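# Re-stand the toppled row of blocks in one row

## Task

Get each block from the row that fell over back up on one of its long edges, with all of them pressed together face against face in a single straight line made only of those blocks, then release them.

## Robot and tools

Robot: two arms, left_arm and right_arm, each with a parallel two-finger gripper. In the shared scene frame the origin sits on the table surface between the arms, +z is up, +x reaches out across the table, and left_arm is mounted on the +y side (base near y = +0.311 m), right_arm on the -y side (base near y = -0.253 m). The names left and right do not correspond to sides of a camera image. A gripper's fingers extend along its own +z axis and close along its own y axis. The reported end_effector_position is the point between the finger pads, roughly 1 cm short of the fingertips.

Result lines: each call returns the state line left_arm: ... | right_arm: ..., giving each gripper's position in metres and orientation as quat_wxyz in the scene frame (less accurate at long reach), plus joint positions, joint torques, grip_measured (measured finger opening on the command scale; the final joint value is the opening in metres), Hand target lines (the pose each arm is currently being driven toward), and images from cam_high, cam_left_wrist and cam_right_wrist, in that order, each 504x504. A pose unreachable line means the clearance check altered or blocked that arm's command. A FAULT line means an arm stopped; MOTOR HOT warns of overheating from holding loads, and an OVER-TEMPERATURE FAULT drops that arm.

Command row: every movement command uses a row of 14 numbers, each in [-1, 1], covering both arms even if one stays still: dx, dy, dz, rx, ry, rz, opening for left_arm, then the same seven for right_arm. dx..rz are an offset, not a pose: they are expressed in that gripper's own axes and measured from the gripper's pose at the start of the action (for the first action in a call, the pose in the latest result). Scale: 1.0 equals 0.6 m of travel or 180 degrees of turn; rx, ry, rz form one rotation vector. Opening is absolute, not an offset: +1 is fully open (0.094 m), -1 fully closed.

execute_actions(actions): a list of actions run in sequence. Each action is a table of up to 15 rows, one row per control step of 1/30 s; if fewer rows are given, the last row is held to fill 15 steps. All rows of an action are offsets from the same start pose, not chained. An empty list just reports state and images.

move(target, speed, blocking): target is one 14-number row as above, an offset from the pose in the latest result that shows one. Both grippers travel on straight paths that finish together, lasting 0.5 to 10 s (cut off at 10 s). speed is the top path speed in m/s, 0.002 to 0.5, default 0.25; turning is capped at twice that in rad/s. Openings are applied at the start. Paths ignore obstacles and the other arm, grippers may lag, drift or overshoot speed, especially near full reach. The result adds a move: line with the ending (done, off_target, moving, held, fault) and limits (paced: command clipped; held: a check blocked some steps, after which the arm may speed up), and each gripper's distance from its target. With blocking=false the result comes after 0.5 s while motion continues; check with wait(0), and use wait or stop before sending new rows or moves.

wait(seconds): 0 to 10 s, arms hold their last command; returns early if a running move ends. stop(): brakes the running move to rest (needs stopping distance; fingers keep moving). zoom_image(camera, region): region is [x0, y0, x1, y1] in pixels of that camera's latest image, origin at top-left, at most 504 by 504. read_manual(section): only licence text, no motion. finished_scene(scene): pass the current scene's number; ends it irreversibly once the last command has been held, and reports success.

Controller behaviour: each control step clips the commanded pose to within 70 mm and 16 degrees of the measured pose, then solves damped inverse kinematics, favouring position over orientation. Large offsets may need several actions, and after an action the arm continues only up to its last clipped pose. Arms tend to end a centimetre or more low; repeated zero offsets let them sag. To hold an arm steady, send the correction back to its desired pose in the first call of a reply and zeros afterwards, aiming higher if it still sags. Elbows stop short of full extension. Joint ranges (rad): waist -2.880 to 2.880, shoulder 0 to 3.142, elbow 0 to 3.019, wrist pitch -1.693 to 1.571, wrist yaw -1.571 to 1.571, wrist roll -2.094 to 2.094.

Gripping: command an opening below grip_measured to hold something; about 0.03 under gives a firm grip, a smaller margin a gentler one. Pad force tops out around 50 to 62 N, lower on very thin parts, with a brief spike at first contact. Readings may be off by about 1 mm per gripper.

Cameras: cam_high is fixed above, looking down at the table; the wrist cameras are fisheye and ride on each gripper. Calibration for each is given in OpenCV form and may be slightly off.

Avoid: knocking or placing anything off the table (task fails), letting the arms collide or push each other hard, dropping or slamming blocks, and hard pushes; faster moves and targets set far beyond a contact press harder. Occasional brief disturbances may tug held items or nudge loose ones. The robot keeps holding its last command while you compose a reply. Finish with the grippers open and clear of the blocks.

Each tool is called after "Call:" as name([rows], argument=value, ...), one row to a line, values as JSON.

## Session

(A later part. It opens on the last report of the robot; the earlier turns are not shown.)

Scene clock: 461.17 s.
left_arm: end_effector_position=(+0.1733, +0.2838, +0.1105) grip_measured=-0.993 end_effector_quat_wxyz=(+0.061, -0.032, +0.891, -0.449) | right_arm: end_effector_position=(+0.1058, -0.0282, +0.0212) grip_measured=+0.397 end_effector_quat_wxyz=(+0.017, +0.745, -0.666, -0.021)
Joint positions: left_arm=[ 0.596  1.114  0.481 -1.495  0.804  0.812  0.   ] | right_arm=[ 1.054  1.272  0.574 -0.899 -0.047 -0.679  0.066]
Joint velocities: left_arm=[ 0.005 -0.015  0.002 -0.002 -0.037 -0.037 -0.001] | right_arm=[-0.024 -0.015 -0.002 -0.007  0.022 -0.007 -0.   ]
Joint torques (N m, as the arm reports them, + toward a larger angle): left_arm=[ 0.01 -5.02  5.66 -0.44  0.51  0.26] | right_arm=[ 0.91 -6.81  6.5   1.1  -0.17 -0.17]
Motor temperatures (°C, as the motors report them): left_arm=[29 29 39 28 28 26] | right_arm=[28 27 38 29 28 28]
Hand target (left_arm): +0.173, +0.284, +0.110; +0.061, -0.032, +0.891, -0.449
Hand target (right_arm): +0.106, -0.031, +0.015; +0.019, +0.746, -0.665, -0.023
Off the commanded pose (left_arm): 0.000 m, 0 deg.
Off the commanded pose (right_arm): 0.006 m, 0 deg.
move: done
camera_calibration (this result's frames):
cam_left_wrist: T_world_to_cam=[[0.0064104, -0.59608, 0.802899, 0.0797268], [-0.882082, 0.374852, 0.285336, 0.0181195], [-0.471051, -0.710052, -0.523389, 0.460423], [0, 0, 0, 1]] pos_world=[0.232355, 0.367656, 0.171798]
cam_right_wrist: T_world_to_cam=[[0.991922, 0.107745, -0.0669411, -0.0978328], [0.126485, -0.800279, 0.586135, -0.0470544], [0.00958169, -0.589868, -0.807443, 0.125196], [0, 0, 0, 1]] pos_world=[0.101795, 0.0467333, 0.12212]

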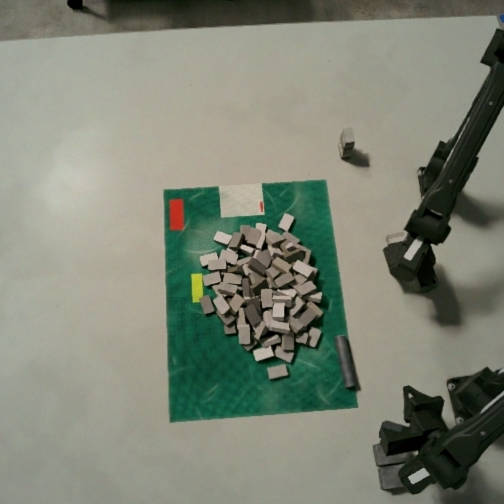

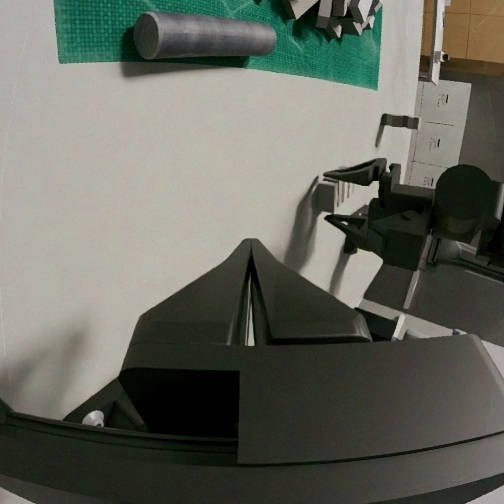

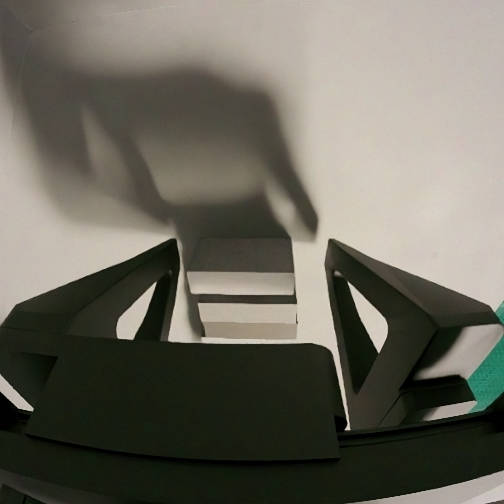

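Grip white, slide, then squeeze along.

Call:
move(target=[0,0,0,0,0,0,-1,0,0,0,0,0,0,-0.2])

Call:
move(target=[0,0,0,0,0,0,-1,0.016,0,0.003,0,0,0,-0.2], speed=0.03)

Call:
move(target=[0,0,0,0,0,0,-1,0,0,0,0,0,0,0.2])

Call:
move(target=[0,0,0,0,0,0,-1,0.035,0,0.005,0,0,0,0.2], speed=0.05)

Call:
move(target=[0,0,0,0,0,0,-1,0,0,0,0,0,0,-0.2])

Call:
move(target=[0,0,0,0,0,0,-1,0,0,0,0,0,0,0.2])

Call:
move(target=[0,0,0,0,0,0,-1,0.04,0,0.005,0,0,0,0.2], speed=0.05)

Call:
move(target=[0,0,0,0,0,0,-1,0,0,0,0,0,0,-0.2])

Call:
move(target=[0,0,0,0,0,0,-1,0,0,0,0,0,0,0.2])

Call:
move(target=[0,0,0,0,0,0,-1,0.04,0,0.005,0,0,0,0.2], speed=0.05)

Call:
move(target=[0,0,0,0,0,0,-1,0,0,0,0,0,0,-0.2])

Call:
move(target=[0,0,0,0,0,0,-1,0,0,0,0,0,0,1])

Call:
move(target=[0,0,0,0,0,0,-1,0,-0.02,-0.12,0,0,0,1], speed=0.1)

Scene clock: 478.40 s.
left_arm: end_effector_position=(+0.1733, +0.2838, +0.1105) grip_measured=-0.993 end_effector_quat_wxyz=(+0.061, -0.032, +0.891, -0.449) | right_arm: end_effector_position=(+0.1056, -0.0281, +0.0212) grip_measured=-0.084 end_effector_quat_wxyz=(+0.017, +0.745, -0.666, -0.022)
Joint positions: left_arm=[ 0.596  1.114  0.481 -1.495  0.804  0.812  0.   ] | right_arm=[ 1.054  1.272  0.574 -0.899 -0.048 -0.68   0.043]
Joint velocities: left_arm=[ 0.005 -0.005  0.002 -0.002 -0.022 -0.022 -0.   ] | right_arm=[-0.005 -0.005  0.002  0.002 -0.066 -0.051 -0.001]
Joint torques (N m, as the arm reports them, + toward a larger angle): left_arm=[ 0.16 -4.53  5.57 -0.32  0.5   0.28] | right_arm=[ 0.71 -8.01  7.38  0.28 -0.02 -0.06]
Motor temperatures (°C, as the motors report them): left_arm=[29 29 39 28 28 26] | right_arm=[28 27 36 29 28 28]
Hand target (left_arm): +0.173, +0.284, +0.110; +0.061, -0.032, +0.891, -0.449
Hand target (right_arm): +0.106, -0.028, +0.021; +0.017, +0.745, -0.666, -0.021
Off the commanded pose (left_arm): 0.000 m, 0 deg.
Off the commanded pose (right_arm): 0.000 m, 0 deg.
move: done
camera_calibration (this result's frames):
cam_left_wrist: T_world_to_cam=[[0.0064104, -0.59608, 0.802899, 0.0797268], [-0.882082, 0.374852, 0.285336, 0.0181195], [-0.471051, -0.710052, -0.523389, 0.460423], [0, 0, 0, 1]] pos_world=[0.232355, 0.367656, 0.171798]
cam_right_wrist: T_world_to_cam=[[0.991778, 0.108515, -0.0678248, -0.0976238], [0.127634, -0.800571, 0.585488, -0.0470702], [0.00923559, -0.589331, -0.807839, 0.125327], [0, 0, 0, 1]] pos_world=[0.101671, 0.0467699, 0.122182]

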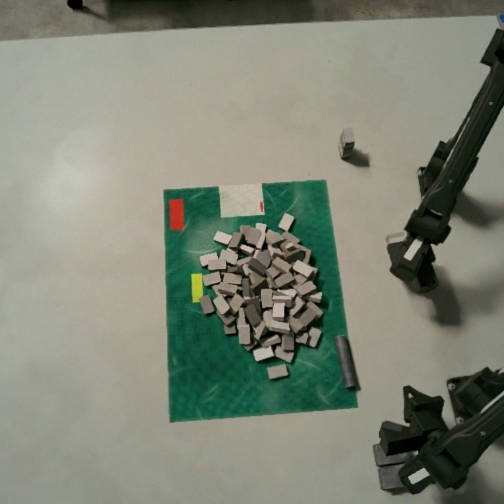

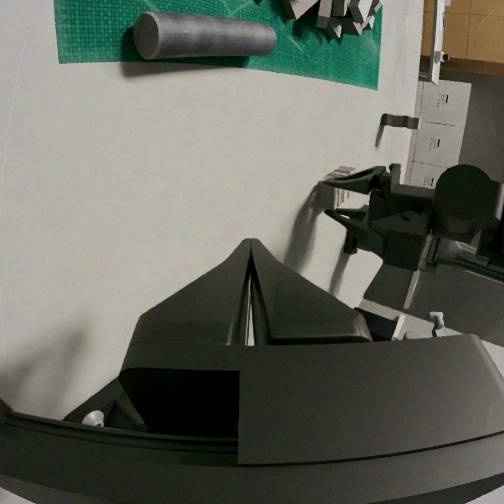

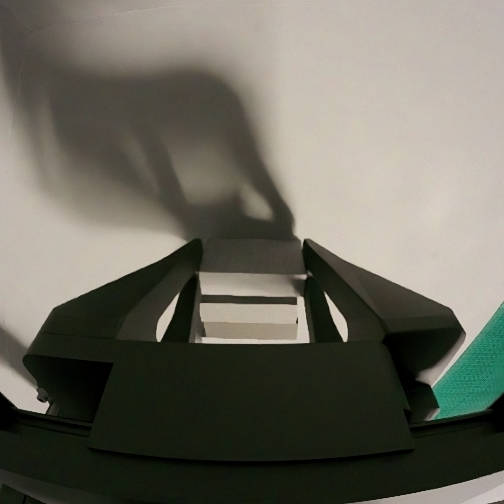

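Scene clock: 479.10 s.
left_arm: end_effector_position=(+0.1733, +0.2838, +0.1105) grip_measured=-0.993 end_effector_quat_wxyz=(+0.061, -0.032, +0.891, -0.449) | right_arm: end_effector_position=(+0.1074, -0.0318, +0.0211) grip_measured=-0.084 end_effector_quat_wxyz=(+0.016, +0.745, -0.667, -0.022)
Joint positions: left_arm=[ 0.596  1.114  0.481 -1.495  0.804  0.812  0.   ] | right_arm=[ 1.041  1.266  0.568 -0.899 -0.049 -0.691  0.043]
Joint velocities: left_arm=[-0.024 -0.005 -0.012  0.002 -0.022 -0.007 -0.001] | right_arm=[-0.005 -0.005 -0.012 -0.017  0.037  0.022 -0.001]
Joint torques (N m, as the arm reports them, + toward a larger angle): left_arm=[-0.02 -4.8   5.58 -0.48  0.48  0.28] | right_arm=[ 0.88 -8.84  6.08  0.43 -0.02 -0.21]
Motor temperatures (°C, as the motors report them): left_arm=[29 29 39 28 28 26] | right_arm=[28 27 36 29 28 28]
Hand target (left_arm): +0.173, +0.284, +0.110; +0.061, -0.032, +0.891, -0.449
Hand target (right_arm): +0.107, -0.037, +0.019; +0.017, +0.745, -0.666, -0.022
Off the commanded pose (left_arm): 0.000 m, 0 deg.
Off the commanded pose (right_arm): 0.006 m, 0 deg.
move: done
camera_calibration (this result's frames):
cam_left_wrist: T_world_to_cam=[[0.0064104, -0.59608, 0.802899, 0.0797268], [-0.882082, 0.374852, 0.285336, 0.0181195], [-0.471051, -0.710052, -0.523389, 0.460423], [0, 0, 0, 1]] pos_world=[0.232355, 0.367656, 0.171798]
cam_right_wrist: T_world_to_cam=[[0.992016, 0.106322, -0.0678173, -0.0990443], [0.125872, -0.801852, 0.584115, -0.0499873], [0.00772465, -0.587988, -0.808833, 0.123295], [0, 0, 0, 1]] pos_world=[0.103593, 0.0429441, 0.122206]

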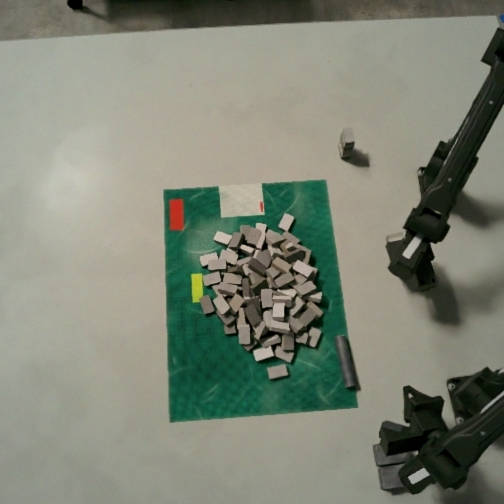

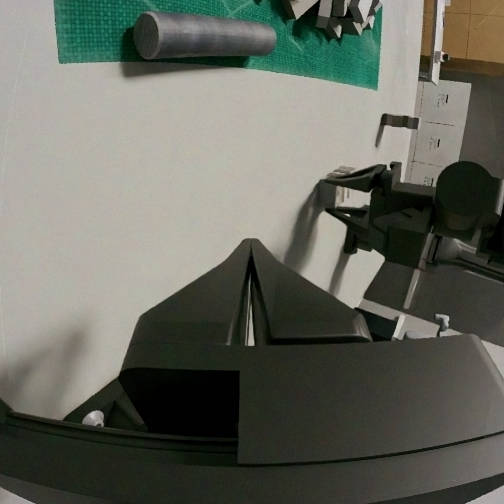

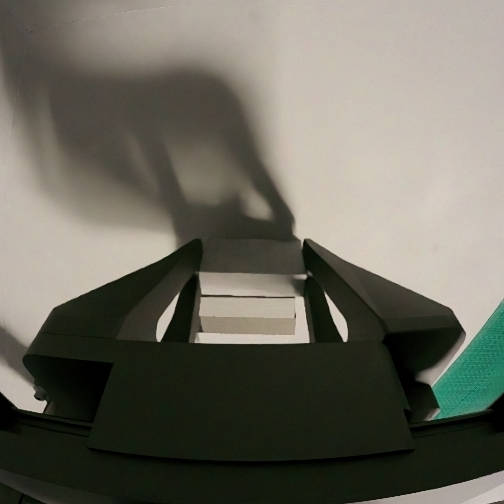

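Scene clock: 479.60 s.
left_arm: end_effector_position=(+0.1733, +0.2838, +0.1105) grip_measured=-0.993 end_effector_quat_wxyz=(+0.061, -0.032, +0.891, -0.449) | right_arm: end_effector_position=(+0.1074, -0.0318, +0.0211) grip_measured=+0.197 end_effector_quat_wxyz=(+0.016, +0.745, -0.667, -0.022)
Joint positions: left_arm=[ 0.596  1.114  0.481 -1.495  0.804  0.812  0.   ] | right_arm=[ 1.041  1.266  0.568 -0.899 -0.049 -0.691  0.056]
Joint velocities: left_arm=[-0.005 -0.015 -0.002 -0.002  0.007 -0.095 -0.   ] | right_arm=[ 0.005 -0.015 -0.022  0.007 -0.037  0.051 -0.   ]
Joint torques (N m, as the arm reports them, + toward a larger angle): left_arm=[ 0.22 -5.14  5.65 -0.31  0.49  0.25] | right_arm=[-0.17 -8.72  7.35  0.5  -0.06 -0.12]
Motor temperatures (°C, as the motors report them): left_arm=[29 29 39 28 28 26] | right_arm=[28 27 36 29 28 28]
Hand target (left_arm): +0.173, +0.284, +0.110; +0.061, -0.032, +0.891, -0.449
Hand target (right_arm): +0.107, -0.032, +0.021; +0.016, +0.745, -0.667, -0.022
Off the commanded pose (left_arm): 0.000 m, 0 deg.
Off the commanded pose (right_arm): 0.000 m, 0 deg.
move: done
camera_calibration (this result's frames):
cam_left_wrist: T_world_to_cam=[[0.0064104, -0.59608, 0.802899, 0.0797268], [-0.882082, 0.374852, 0.285336, 0.0181195], [-0.471051, -0.710052, -0.523389, 0.460423], [0, 0, 0, 1]] pos_world=[0.232355, 0.367656, 0.171798]
cam_right_wrist: T_world_to_cam=[[0.992016, 0.106322, -0.0678173, -0.0990443], [0.125872, -0.801852, 0.584115, -0.0499873], [0.00772465, -0.587988, -0.808833, 0.123295], [0, 0, 0, 1]] pos_world=[0.103593, 0.0429441, 0.122206]

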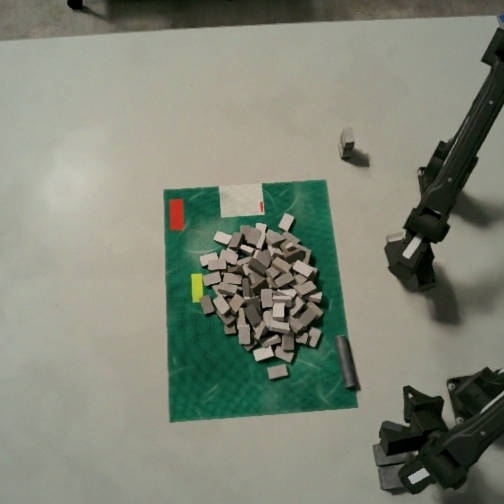

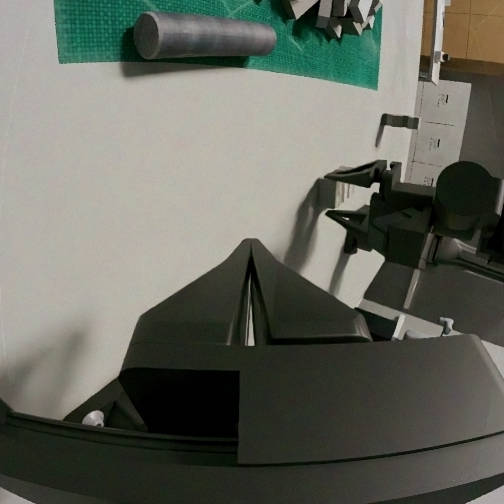

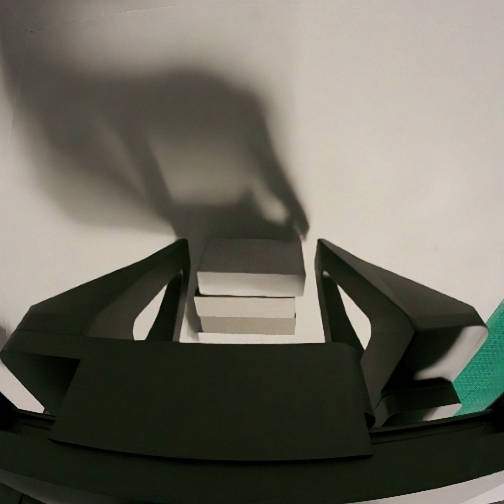

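Scene clock: 480.33 s.
left_arm: end_effector_position=(+0.1733, +0.2838, +0.1105) grip_measured=-0.993 end_effector_quat_wxyz=(+0.061, -0.032, +0.891, -0.449) | right_arm: end_effector_position=(+0.1105, -0.0482, +0.0186) grip_measured=+0.197 end_effector_quat_wxyz=(+0.017, +0.742, -0.670, -0.023)
Joint positions: left_arm=[ 0.596  1.114  0.481 -1.495  0.804  0.812  0.   ] | right_arm=[ 0.994  1.238  0.537 -0.899 -0.049 -0.731  0.056]
Joint velocities: left_arm=[-0.005 -0.005  0.022 -0.012  0.037 -0.022 -0.002] | right_arm=[-0.015  0.005 -0.017  0.002  0.051 -0.095  0.   ]
Joint torques (N m, as the arm reports them, + toward a larger angle): left_arm=[ 0.26 -4.83  5.63 -0.36  0.49  0.28] | right_arm=[ 0.61 -7.89  6.64  0.44  0.02 -0.19]
Motor temperatures (°C, as the motors report them): left_arm=[29 29 39 28 28 26] | right_arm=[28 27 36 29 28 28]
Hand target (left_arm): +0.173, +0.284, +0.110; +0.061, -0.032, +0.891, -0.449
Hand target (right_arm): +0.110, -0.053, +0.018; +0.017, +0.745, -0.667, -0.023
Off the commanded pose (left_arm): 0.000 m, 0 deg.
Off the commanded pose (right_arm): 0.005 m, 0 deg.
move: done
camera_calibration (this result's frames):
cam_left_wrist: T_world_to_cam=[[0.0064104, -0.59608, 0.802899, 0.0797268], [-0.882082, 0.374852, 0.285336, 0.0181195], [-0.471051, -0.710052, -0.523389, 0.460423], [0, 0, 0, 1]] pos_world=[0.232355, 0.367656, 0.171798]
cam_right_wrist: T_world_to_cam=[[0.99261, 0.099405, -0.0696032, -0.100885], [0.12133, -0.80237, 0.584365, -0.0616379], [0.00224124, -0.588491, -0.808501, 0.112189], [0, 0, 0, 1]] pos_world=[0.107367, 0.0265946, 0.119702]

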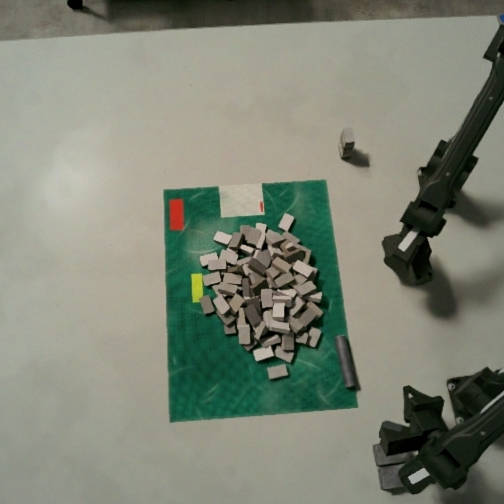

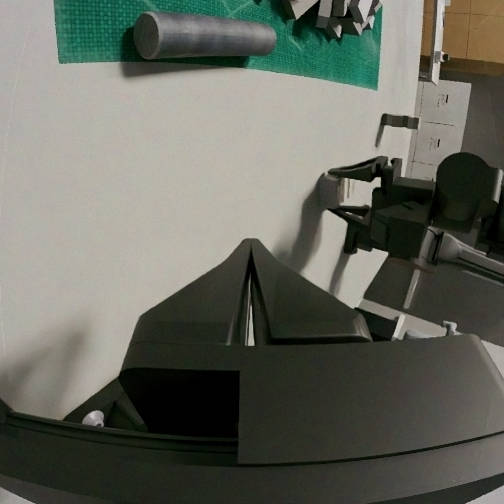

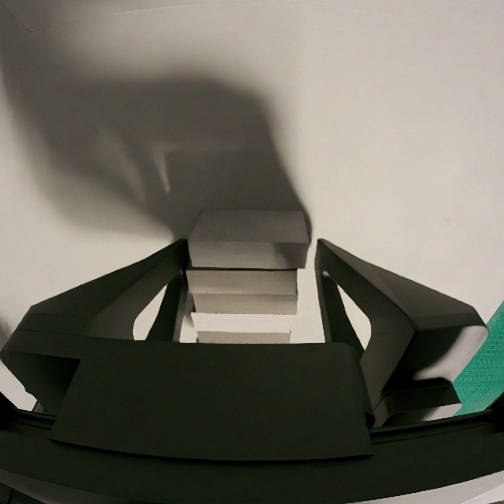

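Scene clock: 480.83 s.
left_arm: end_effector_position=(+0.1733, +0.2838, +0.1105) grip_measured=-0.993 end_effector_quat_wxyz=(+0.061, -0.032, +0.891, -0.449) | right_arm: end_effector_position=(+0.1102, -0.0480, +0.0187) grip_measured=-0.068 end_effector_quat_wxyz=(+0.017, +0.742, -0.669, -0.024)
Joint positions: left_arm=[ 0.596  1.114  0.481 -1.495  0.804  0.812  0.   ] | right_arm=[ 0.994  1.238  0.537 -0.899 -0.051 -0.732  0.044]
Joint velocities: left_arm=[-0.005  0.005  0.007 -0.007 -0.037  0.037  0.   ] | right_arm=[ 0.005  0.005  0.007 -0.012  0.007  0.037  0.001]
Joint torques (N m, as the arm reports them, + toward a larger angle): left_arm=[-0.22 -5.    5.61 -0.36  0.52  0.29] | right_arm=[ 0.94 -7.9   7.53  0.57  0.02 -0.12]
Motor temperatures (°C, as the motors report them): left_arm=[29 29 39 28 28 26] | right_arm=[28 27 36 29 28 28]
Hand target (left_arm): +0.173, +0.284, +0.110; +0.061, -0.032, +0.891, -0.449
Hand target (right_arm): +0.110, -0.048, +0.019; +0.017, +0.742, -0.670, -0.023
Off the commanded pose (left_arm): 0.000 m, 0 deg.
Off the commanded pose (right_arm): 0.000 m, 0 deg.
move: done
camera_calibration (this result's frames):
cam_left_wrist: T_world_to_cam=[[0.0064104, -0.59608, 0.802899, 0.0797268], [-0.882082, 0.374852, 0.285336, 0.0181195], [-0.471051, -0.710052, -0.523389, 0.460423], [0, 0, 0, 1]] pos_world=[0.232355, 0.367656, 0.171798]
cam_right_wrist: T_world_to_cam=[[0.992469, 0.0998079, -0.0710189, -0.100579], [0.12249, -0.802997, 0.58326, -0.0615981], [0.00118604, -0.587567, -0.809175, 0.11249], [0, 0, 0, 1]] pos_world=[0.107234, 0.0266708, 0.119809]

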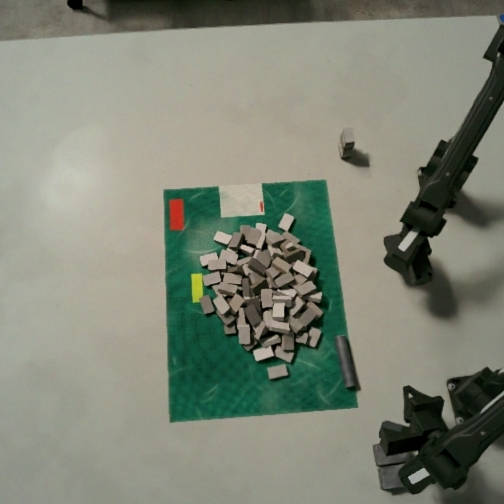

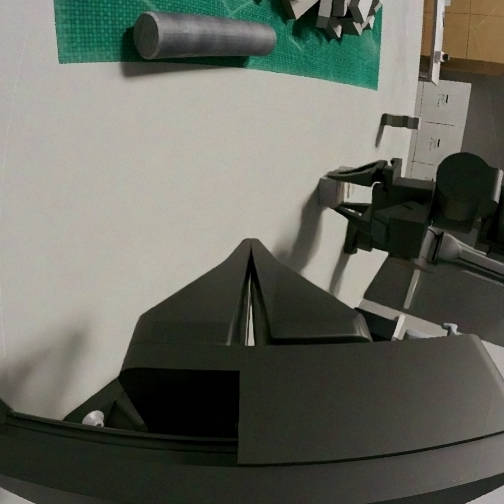

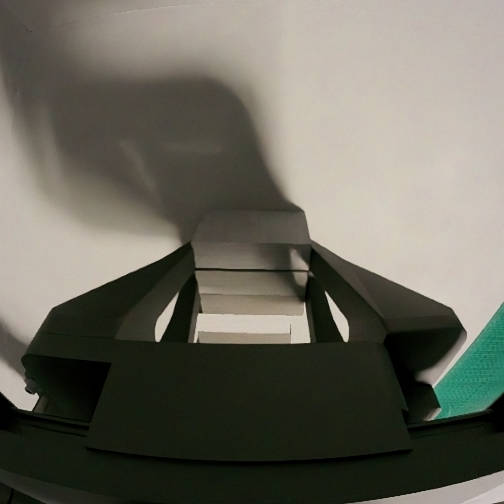

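Scene clock: 481.33 s.
left_arm: end_effector_position=(+0.1733, +0.2838, +0.1105) grip_measured=-0.993 end_effector_quat_wxyz=(+0.061, -0.032, +0.891, -0.449) | right_arm: end_effector_position=(+0.1102, -0.0480, +0.0187) grip_measured=+0.197 end_effector_quat_wxyz=(+0.017, +0.742, -0.669, -0.024)
Joint positions: left_arm=[ 0.596  1.114  0.481 -1.495  0.804  0.812  0.   ] | right_arm=[ 0.994  1.238  0.537 -0.899 -0.051 -0.732  0.056]
Joint velocities: left_arm=[-0.005 -0.015 -0.002 -0.017 -0.022 -0.022  0.   ] | right_arm=[-0.015 -0.005  0.012 -0.012 -0.022 -0.022 -0.   ]
Joint torques (N m, as the arm reports them, + toward a larger angle): left_arm=[ 0.39 -4.87  5.75 -0.46  0.5   0.22] | right_arm=[ 1.11 -7.81  7.38  0.34 -0.08 -0.1 ]
Motor temperatures (°C, as the motors report them): left_arm=[29 29 39 28 28 26] | right_arm=[28 27 36 29 28 28]
Hand target (left_arm): +0.173, +0.284, +0.110; +0.061, -0.032, +0.891, -0.449
Hand target (right_arm): +0.110, -0.048, +0.019; +0.017, +0.742, -0.669, -0.024
Off the commanded pose (left_arm): 0.000 m, 0 deg.
Off the commanded pose (right_arm): 0.000 m, 0 deg.
move: done
camera_calibration (this result's frames):
cam_left_wrist: T_world_to_cam=[[0.0064104, -0.59608, 0.802899, 0.0797268], [-0.882082, 0.374852, 0.285336, 0.0181195], [-0.471051, -0.710052, -0.523389, 0.460423], [0, 0, 0, 1]] pos_world=[0.232355, 0.367656, 0.171798]
cam_right_wrist: T_world_to_cam=[[0.992469, 0.0998079, -0.0710189, -0.100579], [0.12249, -0.802997, 0.58326, -0.0615981], [0.00118604, -0.587567, -0.809175, 0.11249], [0, 0, 0, 1]] pos_world=[0.107234, 0.0266708, 0.119809]

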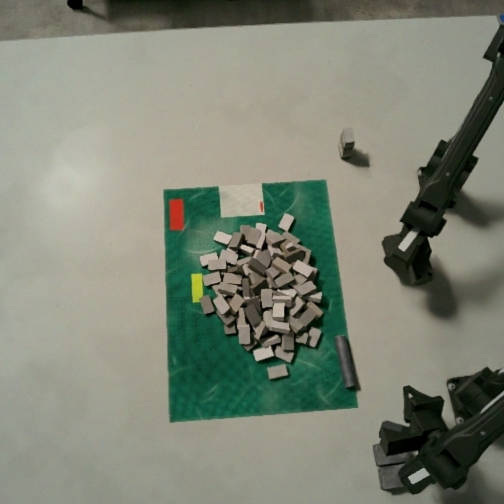

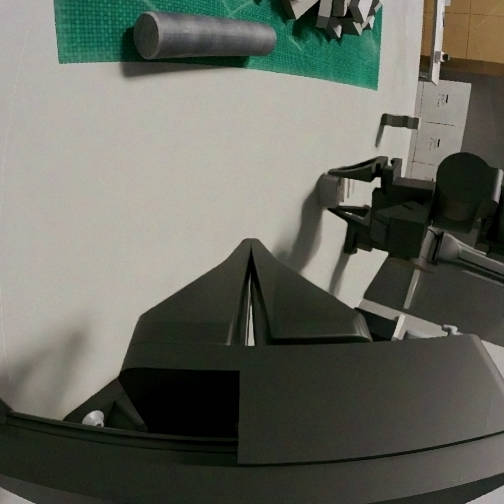

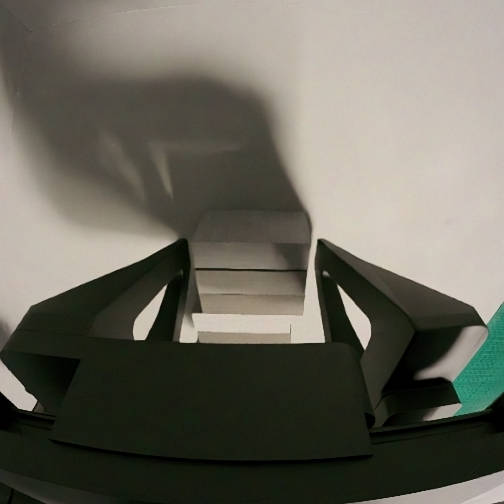

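Scene clock: 482.13 s.
left_arm: end_effector_position=(+0.1733, +0.2838, +0.1105) grip_measured=-0.993 end_effector_quat_wxyz=(+0.061, -0.032, +0.891, -0.449) | right_arm: end_effector_position=(+0.1136, -0.0671, +0.0159) grip_measured=+0.197 end_effector_quat_wxyz=(+0.017, +0.740, -0.672, -0.025)
Joint positions: left_arm=[ 0.596  1.114  0.481 -1.495  0.804  0.812  0.   ] | right_arm=[ 0.934  1.205  0.502 -0.899 -0.051 -0.785  0.056]
Joint velocities: left_arm=[-0.005 -0.005  0.002 -0.017 -0.066 -0.022 -0.001] | right_arm=[ 0.005  0.005 -0.007  0.017  0.007 -0.007  0.001]
Joint torques (N m, as the arm reports them, + toward a larger angle): left_arm=[ 0.02 -4.73  5.66 -0.36  0.52  0.25] | right_arm=[-0.31 -7.54  6.32  0.1  -0.03 -0.2 ]
Motor temperatures (°C, as the motors report them): left_arm=[29 29 39 28 28 26] | right_arm=[28 27 36 29 28 28]
Hand target (left_arm): +0.173, +0.284, +0.110; +0.061, -0.032, +0.891, -0.449
Hand target (right_arm): +0.113, -0.072, +0.015; +0.018, +0.742, -0.670, -0.024
Off the commanded pose (left_arm): 0.000 m, 0 deg.
Off the commanded pose (right_arm): 0.005 m, 0 deg.
move: done
camera_calibration (this result's frames):
cam_left_wrist: T_world_to_cam=[[0.0064104, -0.59608, 0.802899, 0.0797268], [-0.882082, 0.374852, 0.285336, 0.0181195], [-0.471051, -0.710052, -0.523389, 0.460423], [0, 0, 0, 1]] pos_world=[0.232355, 0.367656, 0.171798]
cam_right_wrist: T_world_to_cam=[[0.993067, 0.092992, -0.0719043, -0.102753], [0.11749, -0.804598, 0.582081, -0.0752597], [-0.00372518, -0.586494, -0.809945, 0.0996218], [0, 0, 0, 1]] pos_world=[0.111254, 0.00742896, 0.117107]

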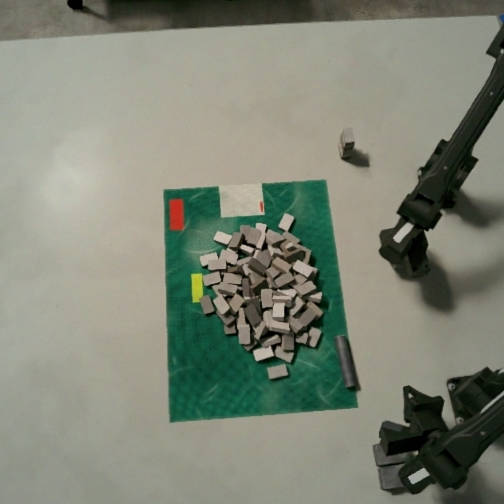

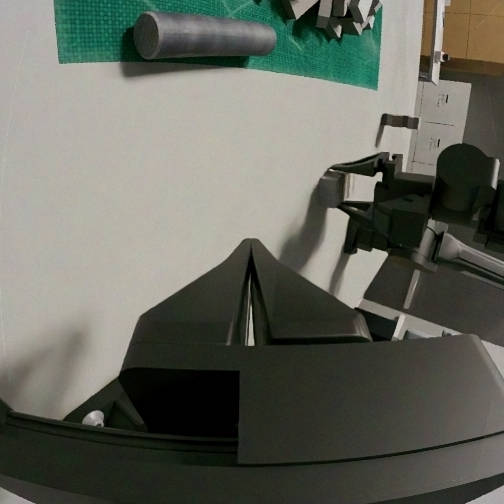

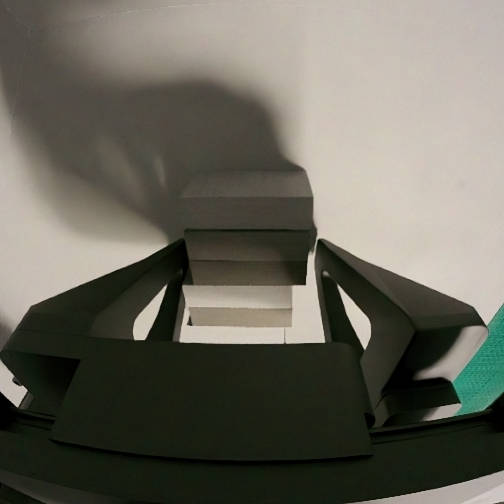

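Scene clock: 482.63 s.
left_arm: end_effector_position=(+0.1733, +0.2838, +0.1105) grip_measured=-0.993 end_effector_quat_wxyz=(+0.061, -0.032, +0.891, -0.449) | right_arm: end_effector_position=(+0.1133, -0.0669, +0.0159) grip_measured=-0.065 end_effector_quat_wxyz=(+0.017, +0.740, -0.672, -0.026)
Joint positions: left_arm=[ 0.596  1.114  0.481 -1.495  0.804  0.812  0.   ] | right_arm=[ 0.934  1.205  0.502 -0.899 -0.053 -0.785  0.044]
Joint velocities: left_arm=[ 0.015 -0.015  0.002  0.007 -0.081  0.022 -0.   ] | right_arm=[ 0.005 -0.015 -0.007 -0.012  0.066 -0.037 -0.001]
Joint torques (N m, as the arm reports them, + toward a larger angle): left_arm=[ 0.11 -5.21  5.63 -0.41  0.5   0.27] | right_arm=[ 0.95 -7.    7.42  0.33  0.   -0.1 ]
Motor temperatures (°C, as the motors report them): left_arm=[29 29 39 28 28 26] | right_arm=[28 27 36 29 28 28]
Hand target (left_arm): +0.173, +0.284, +0.110; +0.061, -0.032, +0.891, -0.449
Hand target (right_arm): +0.114, -0.067, +0.016; +0.017, +0.740, -0.672, -0.025
Off the commanded pose (left_arm): 0.000 m, 0 deg.
Off the commanded pose (right_arm): 0.000 m, 0 deg.
move: done
camera_calibration (this result's frames):
cam_left_wrist: T_world_to_cam=[[0.0064104, -0.59608, 0.802899, 0.0797268], [-0.882082, 0.374852, 0.285336, 0.0181195], [-0.471051, -0.710052, -0.523389, 0.460423], [0, 0, 0, 1]] pos_world=[0.232355, 0.367656, 0.171798]
cam_right_wrist: T_world_to_cam=[[0.99291, 0.0934056, -0.073519, -0.102403], [0.118764, -0.805419, 0.580685, -0.0752121], [-0.00497429, -0.5853, -0.810802, 0.100019], [0, 0, 0, 1]] pos_world=[0.111107, 0.00752871, 0.117241]

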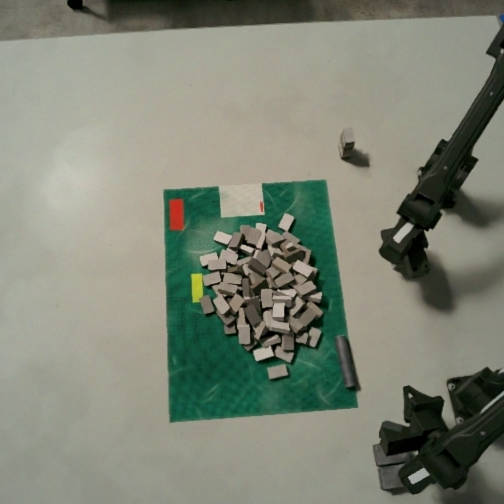

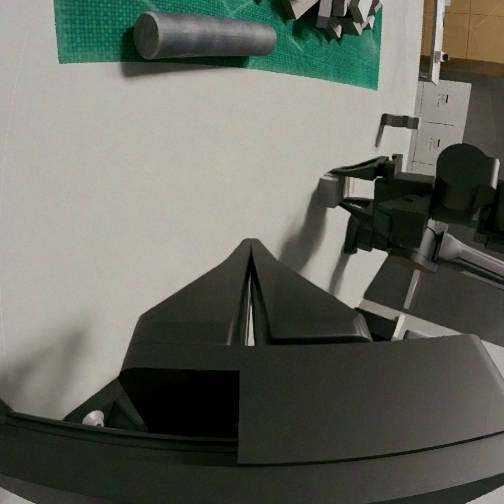

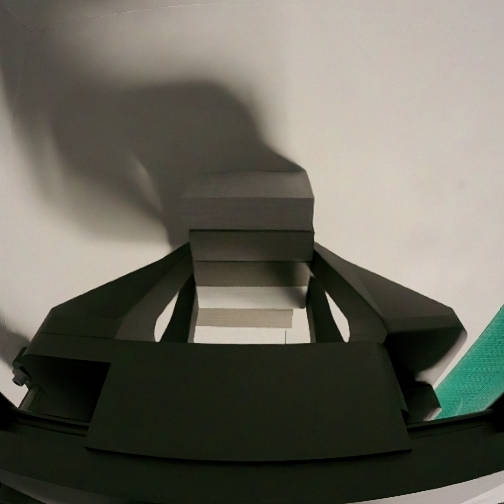

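Scene clock: 483.13 s.
left_arm: end_effector_position=(+0.1733, +0.2838, +0.1105) grip_measured=-0.993 end_effector_quat_wxyz=(+0.061, -0.032, +0.891, -0.449) | right_arm: end_effector_position=(+0.1133, -0.0669, +0.0159) grip_measured=+0.197 end_effector_quat_wxyz=(+0.017, +0.740, -0.672, -0.026)
Joint positions: left_arm=[ 0.596  1.114  0.481 -1.495  0.804  0.812  0.   ] | right_arm=[ 0.934  1.205  0.502 -0.899 -0.053 -0.785  0.056]
Joint velocities: left_arm=[ 0.005 -0.005  0.017 -0.012 -0.037  0.022  0.   ] | right_arm=[-0.015 -0.005  0.007  0.012  0.022 -0.022 -0.   ]
Joint torques (N m, as the arm reports them, + toward a larger angle): left_arm=[ 0.29 -5.01  5.64 -0.47  0.51  0.25] | right_arm=[ 1.05 -7.74  7.53  0.37 -0.06 -0.09]
Motor temperatures (°C, as the motors report them): left_arm=[29 29 39 28 28 26] | right_arm=[28 27 36 29 28 28]
Hand target (left_arm): +0.173, +0.284, +0.110; +0.061, -0.032, +0.891, -0.449
Hand target (right_arm): +0.113, -0.067, +0.016; +0.017, +0.740, -0.672, -0.026
Off the commanded pose (left_arm): 0.000 m, 0 deg.
Off the commanded pose (right_arm): 0.000 m, 0 deg.
move: done
camera_calibration (this result's frames):
cam_left_wrist: T_world_to_cam=[[0.0064104, -0.59608, 0.802899, 0.0797268], [-0.882082, 0.374852, 0.285336, 0.0181195], [-0.471051, -0.710052, -0.523389, 0.460423], [0, 0, 0, 1]] pos_world=[0.232355, 0.367656, 0.171798]
cam_right_wrist: T_world_to_cam=[[0.99291, 0.0934056, -0.073519, -0.102403], [0.118764, -0.805419, 0.580685, -0.0752121], [-0.00497429, -0.5853, -0.810802, 0.100019], [0, 0, 0, 1]] pos_world=[0.111107, 0.00752871, 0.117241]

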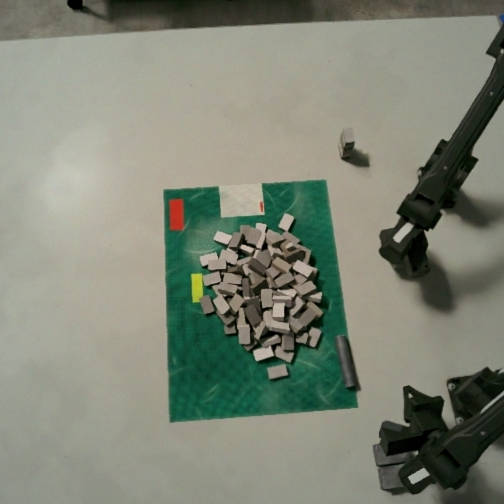

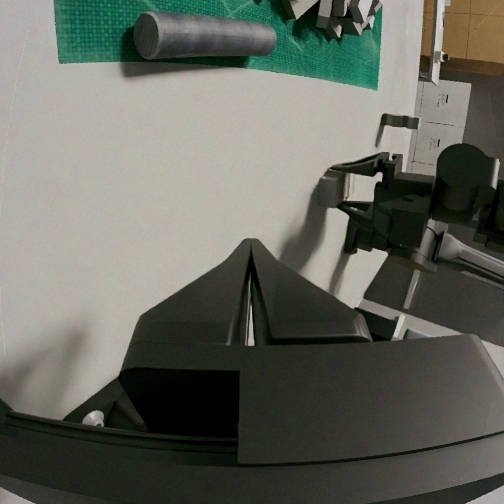

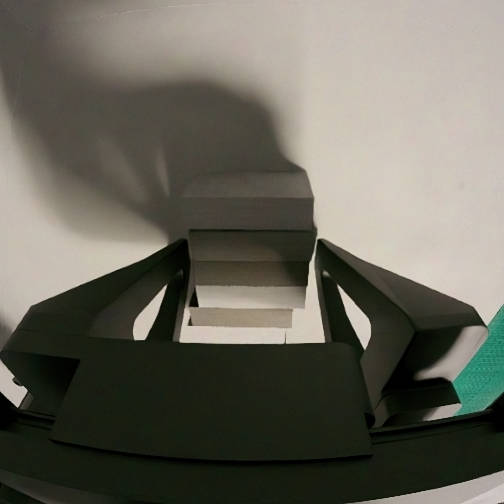

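Scene clock: 483.90 s.
left_arm: end_effector_position=(+0.1733, +0.2838, +0.1105) grip_measured=-0.993 end_effector_quat_wxyz=(+0.061, -0.032, +0.891, -0.449) | right_arm: end_effector_position=(+0.1185, -0.0818, +0.0161) grip_measured=+0.197 end_effector_quat_wxyz=(+0.010, +0.737, -0.675, -0.030)
Joint positions: left_arm=[ 0.596  1.114  0.481 -1.495  0.804  0.812  0.   ] | right_arm=[ 0.869  1.169  0.476 -0.899 -0.059 -0.84   0.056]
Joint velocities: left_arm=[-0.005 -0.005  0.007  0.017  0.022  0.022 -0.001] | right_arm=[-0.005 -0.005  0.007  0.017  0.051  0.007  0.   ]
Joint torques (N m, as the arm reports them, + toward a larger angle): left_arm=[ 0.05 -4.91  5.66 -0.48  0.48  0.26] | right_arm=[-0.19 -7.56  5.9   0.12  0.2  -0.3 ]
Motor temperatures (°C, as the motors report them): left_arm=[29 29 39 28 28 26] | right_arm=[28 27 36 29 28 28]
Hand target (left_arm): +0.173, +0.284, +0.110; +0.061, -0.032, +0.891, -0.449
Hand target (right_arm): +0.116, -0.091, +0.012; +0.017, +0.740, -0.672, -0.026
Off the commanded pose (left_arm): 0.000 m, 0 deg.
Off the commanded pose (right_arm): 0.010 m, 1 deg.
move: done
camera_calibration (this result's frames):
cam_left_wrist: T_world_to_cam=[[0.0064104, -0.59608, 0.802899, 0.0797268], [-0.882082, 0.374852, 0.285336, 0.0181195], [-0.471051, -0.710052, -0.523389, 0.460423], [0, 0, 0, 1]] pos_world=[0.232355, 0.367656, 0.171798]
cam_right_wrist: T_world_to_cam=[[0.994013, 0.0851284, -0.0684965, -0.107062], [0.109013, -0.815163, 0.568881, -0.0874831], [-0.00740799, -0.572942, -0.819563, 0.0929395], [0, 0, 0, 1]] pos_world=[0.116647, -0.00895006, 0.118604]

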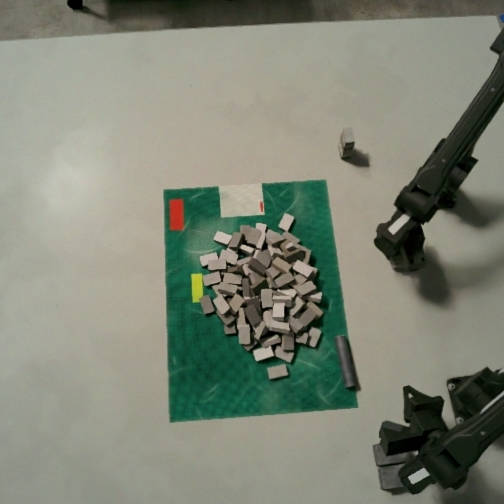

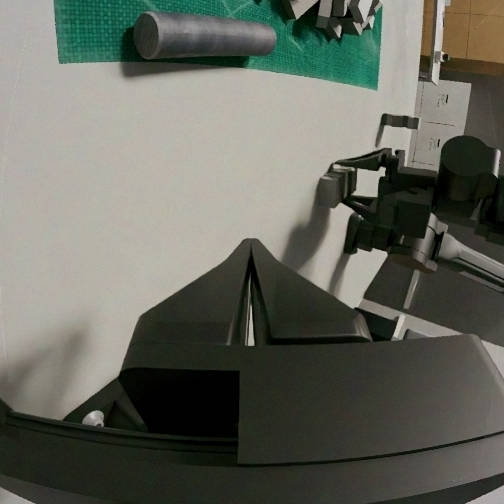

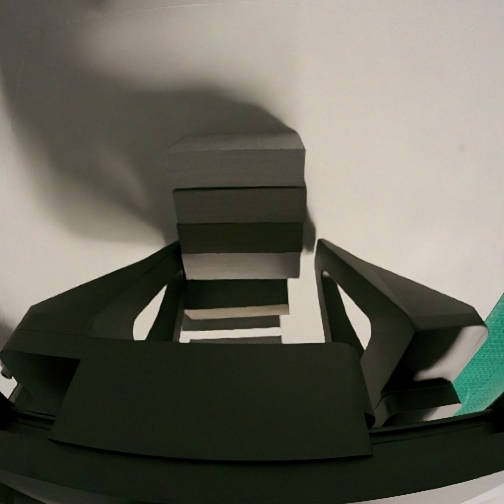

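Scene clock: 484.40 s.
left_arm: end_effector_position=(+0.1733, +0.2838, +0.1105) grip_measured=-0.993 end_effector_quat_wxyz=(+0.061, -0.032, +0.891, -0.449) | right_arm: end_effector_position=(+0.1178, -0.0813, +0.0162) grip_measured=-0.074 end_effector_quat_wxyz=(+0.010, +0.737, -0.675, -0.032)
Joint positions: left_arm=[ 0.596  1.114  0.481 -1.495  0.804  0.812  0.   ] | right_arm=[ 0.869  1.169  0.476 -0.899 -0.064 -0.84   0.044]
Joint velocities: left_arm=[-0.005 -0.015 -0.002  0.032  0.022  0.007 -0.   ] | right_arm=[ 0.005 -0.005 -0.022  0.002 -0.066  0.037 -0.   ]
Joint torques (N m, as the arm reports them, + toward a larger angle): left_arm=[-0.05 -4.68  5.77 -0.35  0.49  0.27] | right_arm=[ 1.71 -7.06  7.49  0.42  0.07 -0.13]
Motor temperatures (°C, as the motors report them): left_arm=[29 29 39 28 28 26] | right_arm=[28 27 36 29 28 28]
Hand target (left_arm): +0.173, +0.284, +0.110; +0.061, -0.032, +0.891, -0.449
Hand target (right_arm): +0.119, -0.082, +0.016; +0.010, +0.737, -0.675, -0.030
Off the commanded pose (left_arm): 0.000 m, 0 deg.
Off the commanded pose (right_arm): 0.001 m, 0 deg.
move: done
camera_calibration (this result's frames):
cam_left_wrist: T_world_to_cam=[[0.0064104, -0.59608, 0.802899, 0.0797268], [-0.882082, 0.374852, 0.285336, 0.0181195], [-0.471051, -0.710052, -0.523389, 0.460423], [0, 0, 0, 1]] pos_world=[0.232355, 0.367656, 0.171798]
cam_right_wrist: T_world_to_cam=[[0.993749, 0.085243, -0.0720892, -0.106323], [0.111129, -0.816939, 0.565916, -0.0873666], [-0.010652, -0.57039, -0.821305, 0.0938913], [0, 0, 0, 1]] pos_world=[0.116368, -0.00875512, 0.118891]

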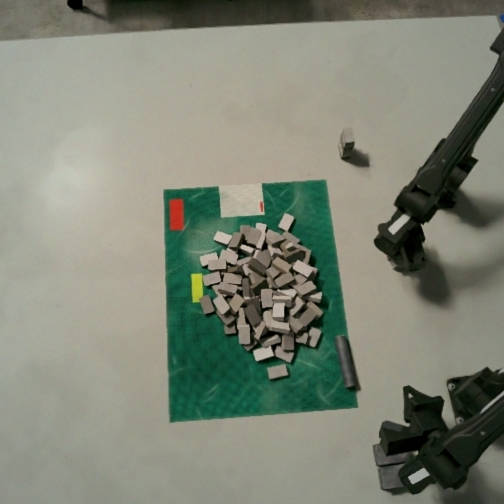

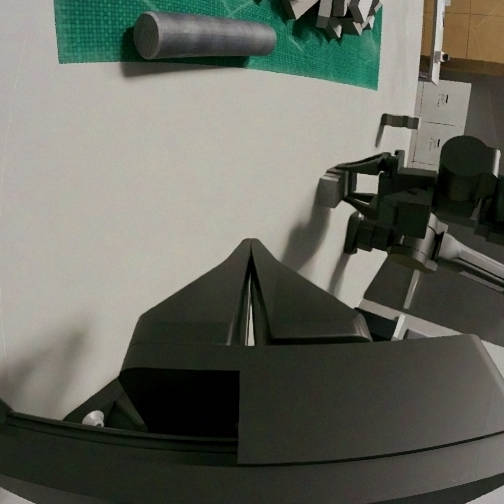

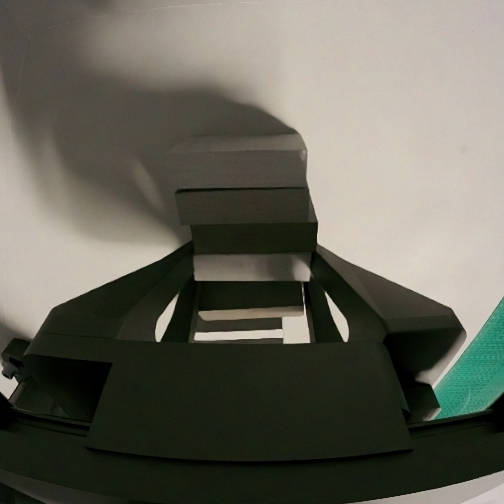

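Scene clock: 484.90 s.
left_arm: end_effector_position=(+0.1733, +0.2838, +0.1105) grip_measured=-0.993 end_effector_quat_wxyz=(+0.061, -0.032, +0.891, -0.449) | right_arm: end_effector_position=(+0.1178, -0.0813, +0.0162) grip_measured=+1.000 end_effector_quat_wxyz=(+0.010, +0.737, -0.675, -0.032)
Joint positions: left_arm=[ 0.596  1.114  0.481 -1.495  0.804  0.812  0.   ] | right_arm=[ 0.869  1.169  0.476 -0.899 -0.064 -0.84   0.094]
Joint velocities: left_arm=[-0.015 -0.015  0.002  0.017 -0.066  0.007 -0.001] | right_arm=[ 0.005  0.005 -0.002 -0.007 -0.051  0.022  0.   ]
Joint torques (N m, as the arm reports them, + toward a larger angle): left_arm=[-0.01 -4.71  5.65 -0.37  0.51  0.29] | right_arm=[ 0.52 -6.76  7.36  0.42 -0.08 -0.05]
Motor temperatures (°C, as the motors report them): left_arm=[29 29 39 28 28 26] | right_arm=[28 27 36 29 28 28]
Hand target (left_arm): +0.173, +0.284, +0.110; +0.061, -0.032, +0.891, -0.449
Hand target (right_arm): +0.118, -0.081, +0.016; +0.010, +0.737, -0.675, -0.032
Off the commanded pose (left_arm): 0.000 m, 0 deg.
Off the commanded pose (right_arm): 0.000 m, 0 deg.
move: done
camera_calibration (this result's frames):
cam_left_wrist: T_world_to_cam=[[0.0064104, -0.59608, 0.802899, 0.0797268], [-0.882082, 0.374852, 0.285336, 0.0181195], [-0.471051, -0.710052, -0.523389, 0.460423], [0, 0, 0, 1]] pos_world=[0.232355, 0.367656, 0.171798]
cam_right_wrist: T_world_to_cam=[[0.993749, 0.085243, -0.0720892, -0.106323], [0.111129, -0.816939, 0.565916, -0.0873666], [-0.010652, -0.57039, -0.821305, 0.0938913], [0, 0, 0, 1]] pos_world=[0.116368, -0.00875512, 0.118891]

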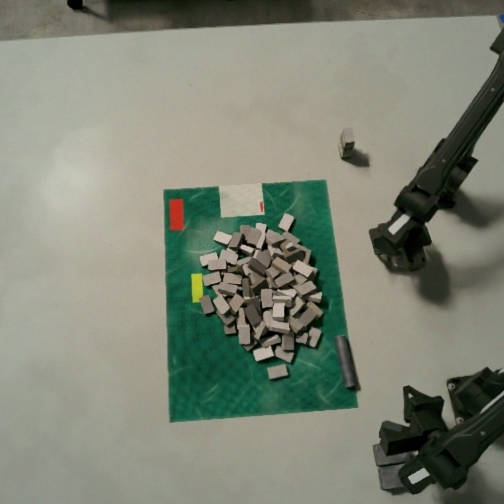

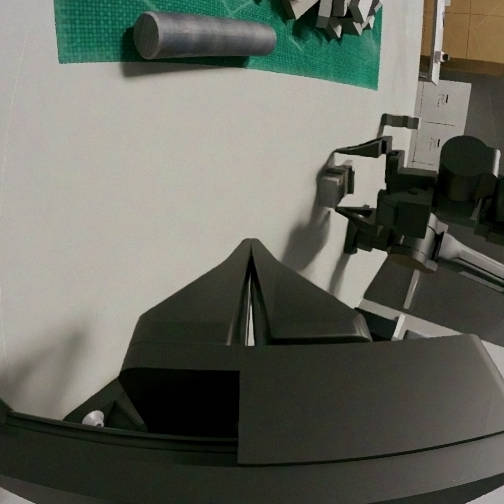

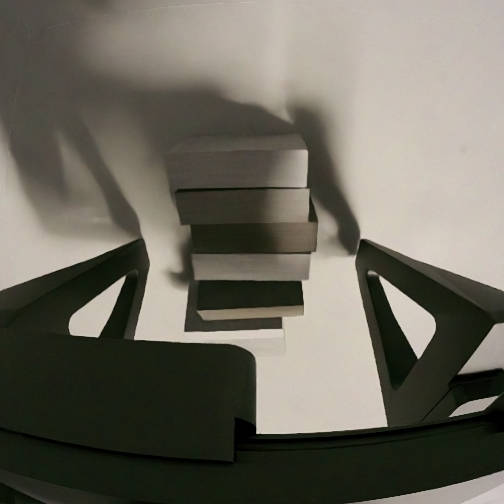

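Scene clock: 486.00 s.
left_arm: end_effector_position=(+0.1733, +0.2838, +0.1105) grip_measured=-0.993 end_effector_quat_wxyz=(+0.061, -0.032, +0.891, -0.449) | right_arm: end_effector_position=(+0.1210, -0.0931, +0.0708) grip_measured=+1.000 end_effector_quat_wxyz=(+0.028, +0.735, -0.677, -0.034)
Joint positions: left_arm=[ 0.596  1.114  0.481 -1.495  0.804  0.812  0.   ] | right_arm=[ 0.822  1.058  0.573 -1.147 -0.064 -0.884  0.094]
Joint velocities: left_arm=[-0.005  0.005 -0.002 -0.002 -0.11  -0.022  0.   ] | right_arm=[ 0.005 -0.005 -0.007 -0.017  0.007 -0.007  0.   ]
Joint torques (N m, as the arm reports them, + toward a larger angle): left_arm=[ 0.19 -5.29  5.64 -0.43  0.52  0.28] | right_arm=[ 0.37 -5.72 13.1  -0.2  -0.07 -0.22]
Motor temperatures (°C, as the motors report them): left_arm=[29 29 39 28 28 26] | right_arm=[28 27 37 29 28 28]
Hand target (left_arm): +0.173, +0.284, +0.110; +0.061, -0.032, +0.891, -0.449
Hand target (right_arm): +0.133, -0.084, +0.087; +0.011, +0.737, -0.675, -0.032
Off the commanded pose (left_arm): 0.000 m, 0 deg.
Off the commanded pose (right_arm): 0.024 m, 2 deg.
move: off_target (right_arm)
camera_calibration (this result's frames):
cam_left_wrist: T_world_to_cam=[[0.0064104, -0.59608, 0.802899, 0.0797268], [-0.882082, 0.374852, 0.285336, 0.0181195], [-0.471051, -0.710052, -0.523389, 0.460423], [0, 0, 0, 1]] pos_world=[0.232355, 0.367656, 0.171798]
cam_right_wrist: T_world_to_cam=[[0.991753, 0.0791937, -0.100766, -0.102794], [0.123355, -0.803145, 0.582874, -0.12963], [-0.0347696, -0.590497, -0.806291, 0.132055], [0, 0, 0, 1]] pos_world=[0.122528, -0.0179929, 0.171675]

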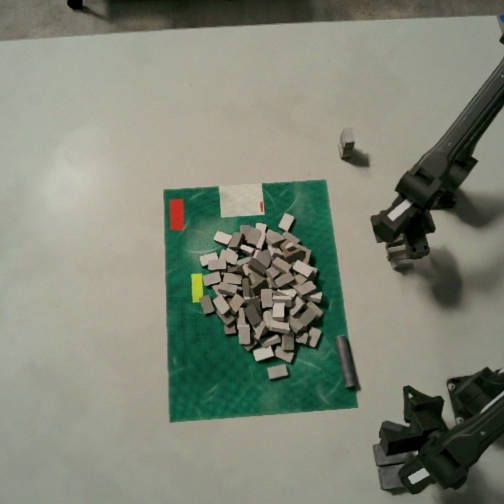

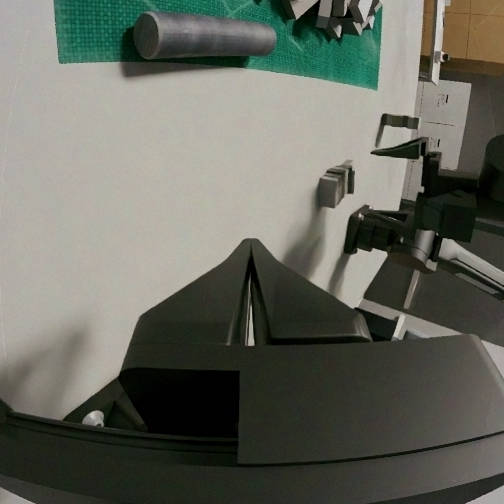

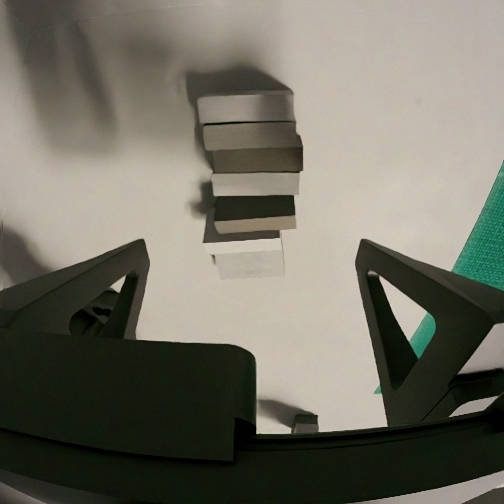

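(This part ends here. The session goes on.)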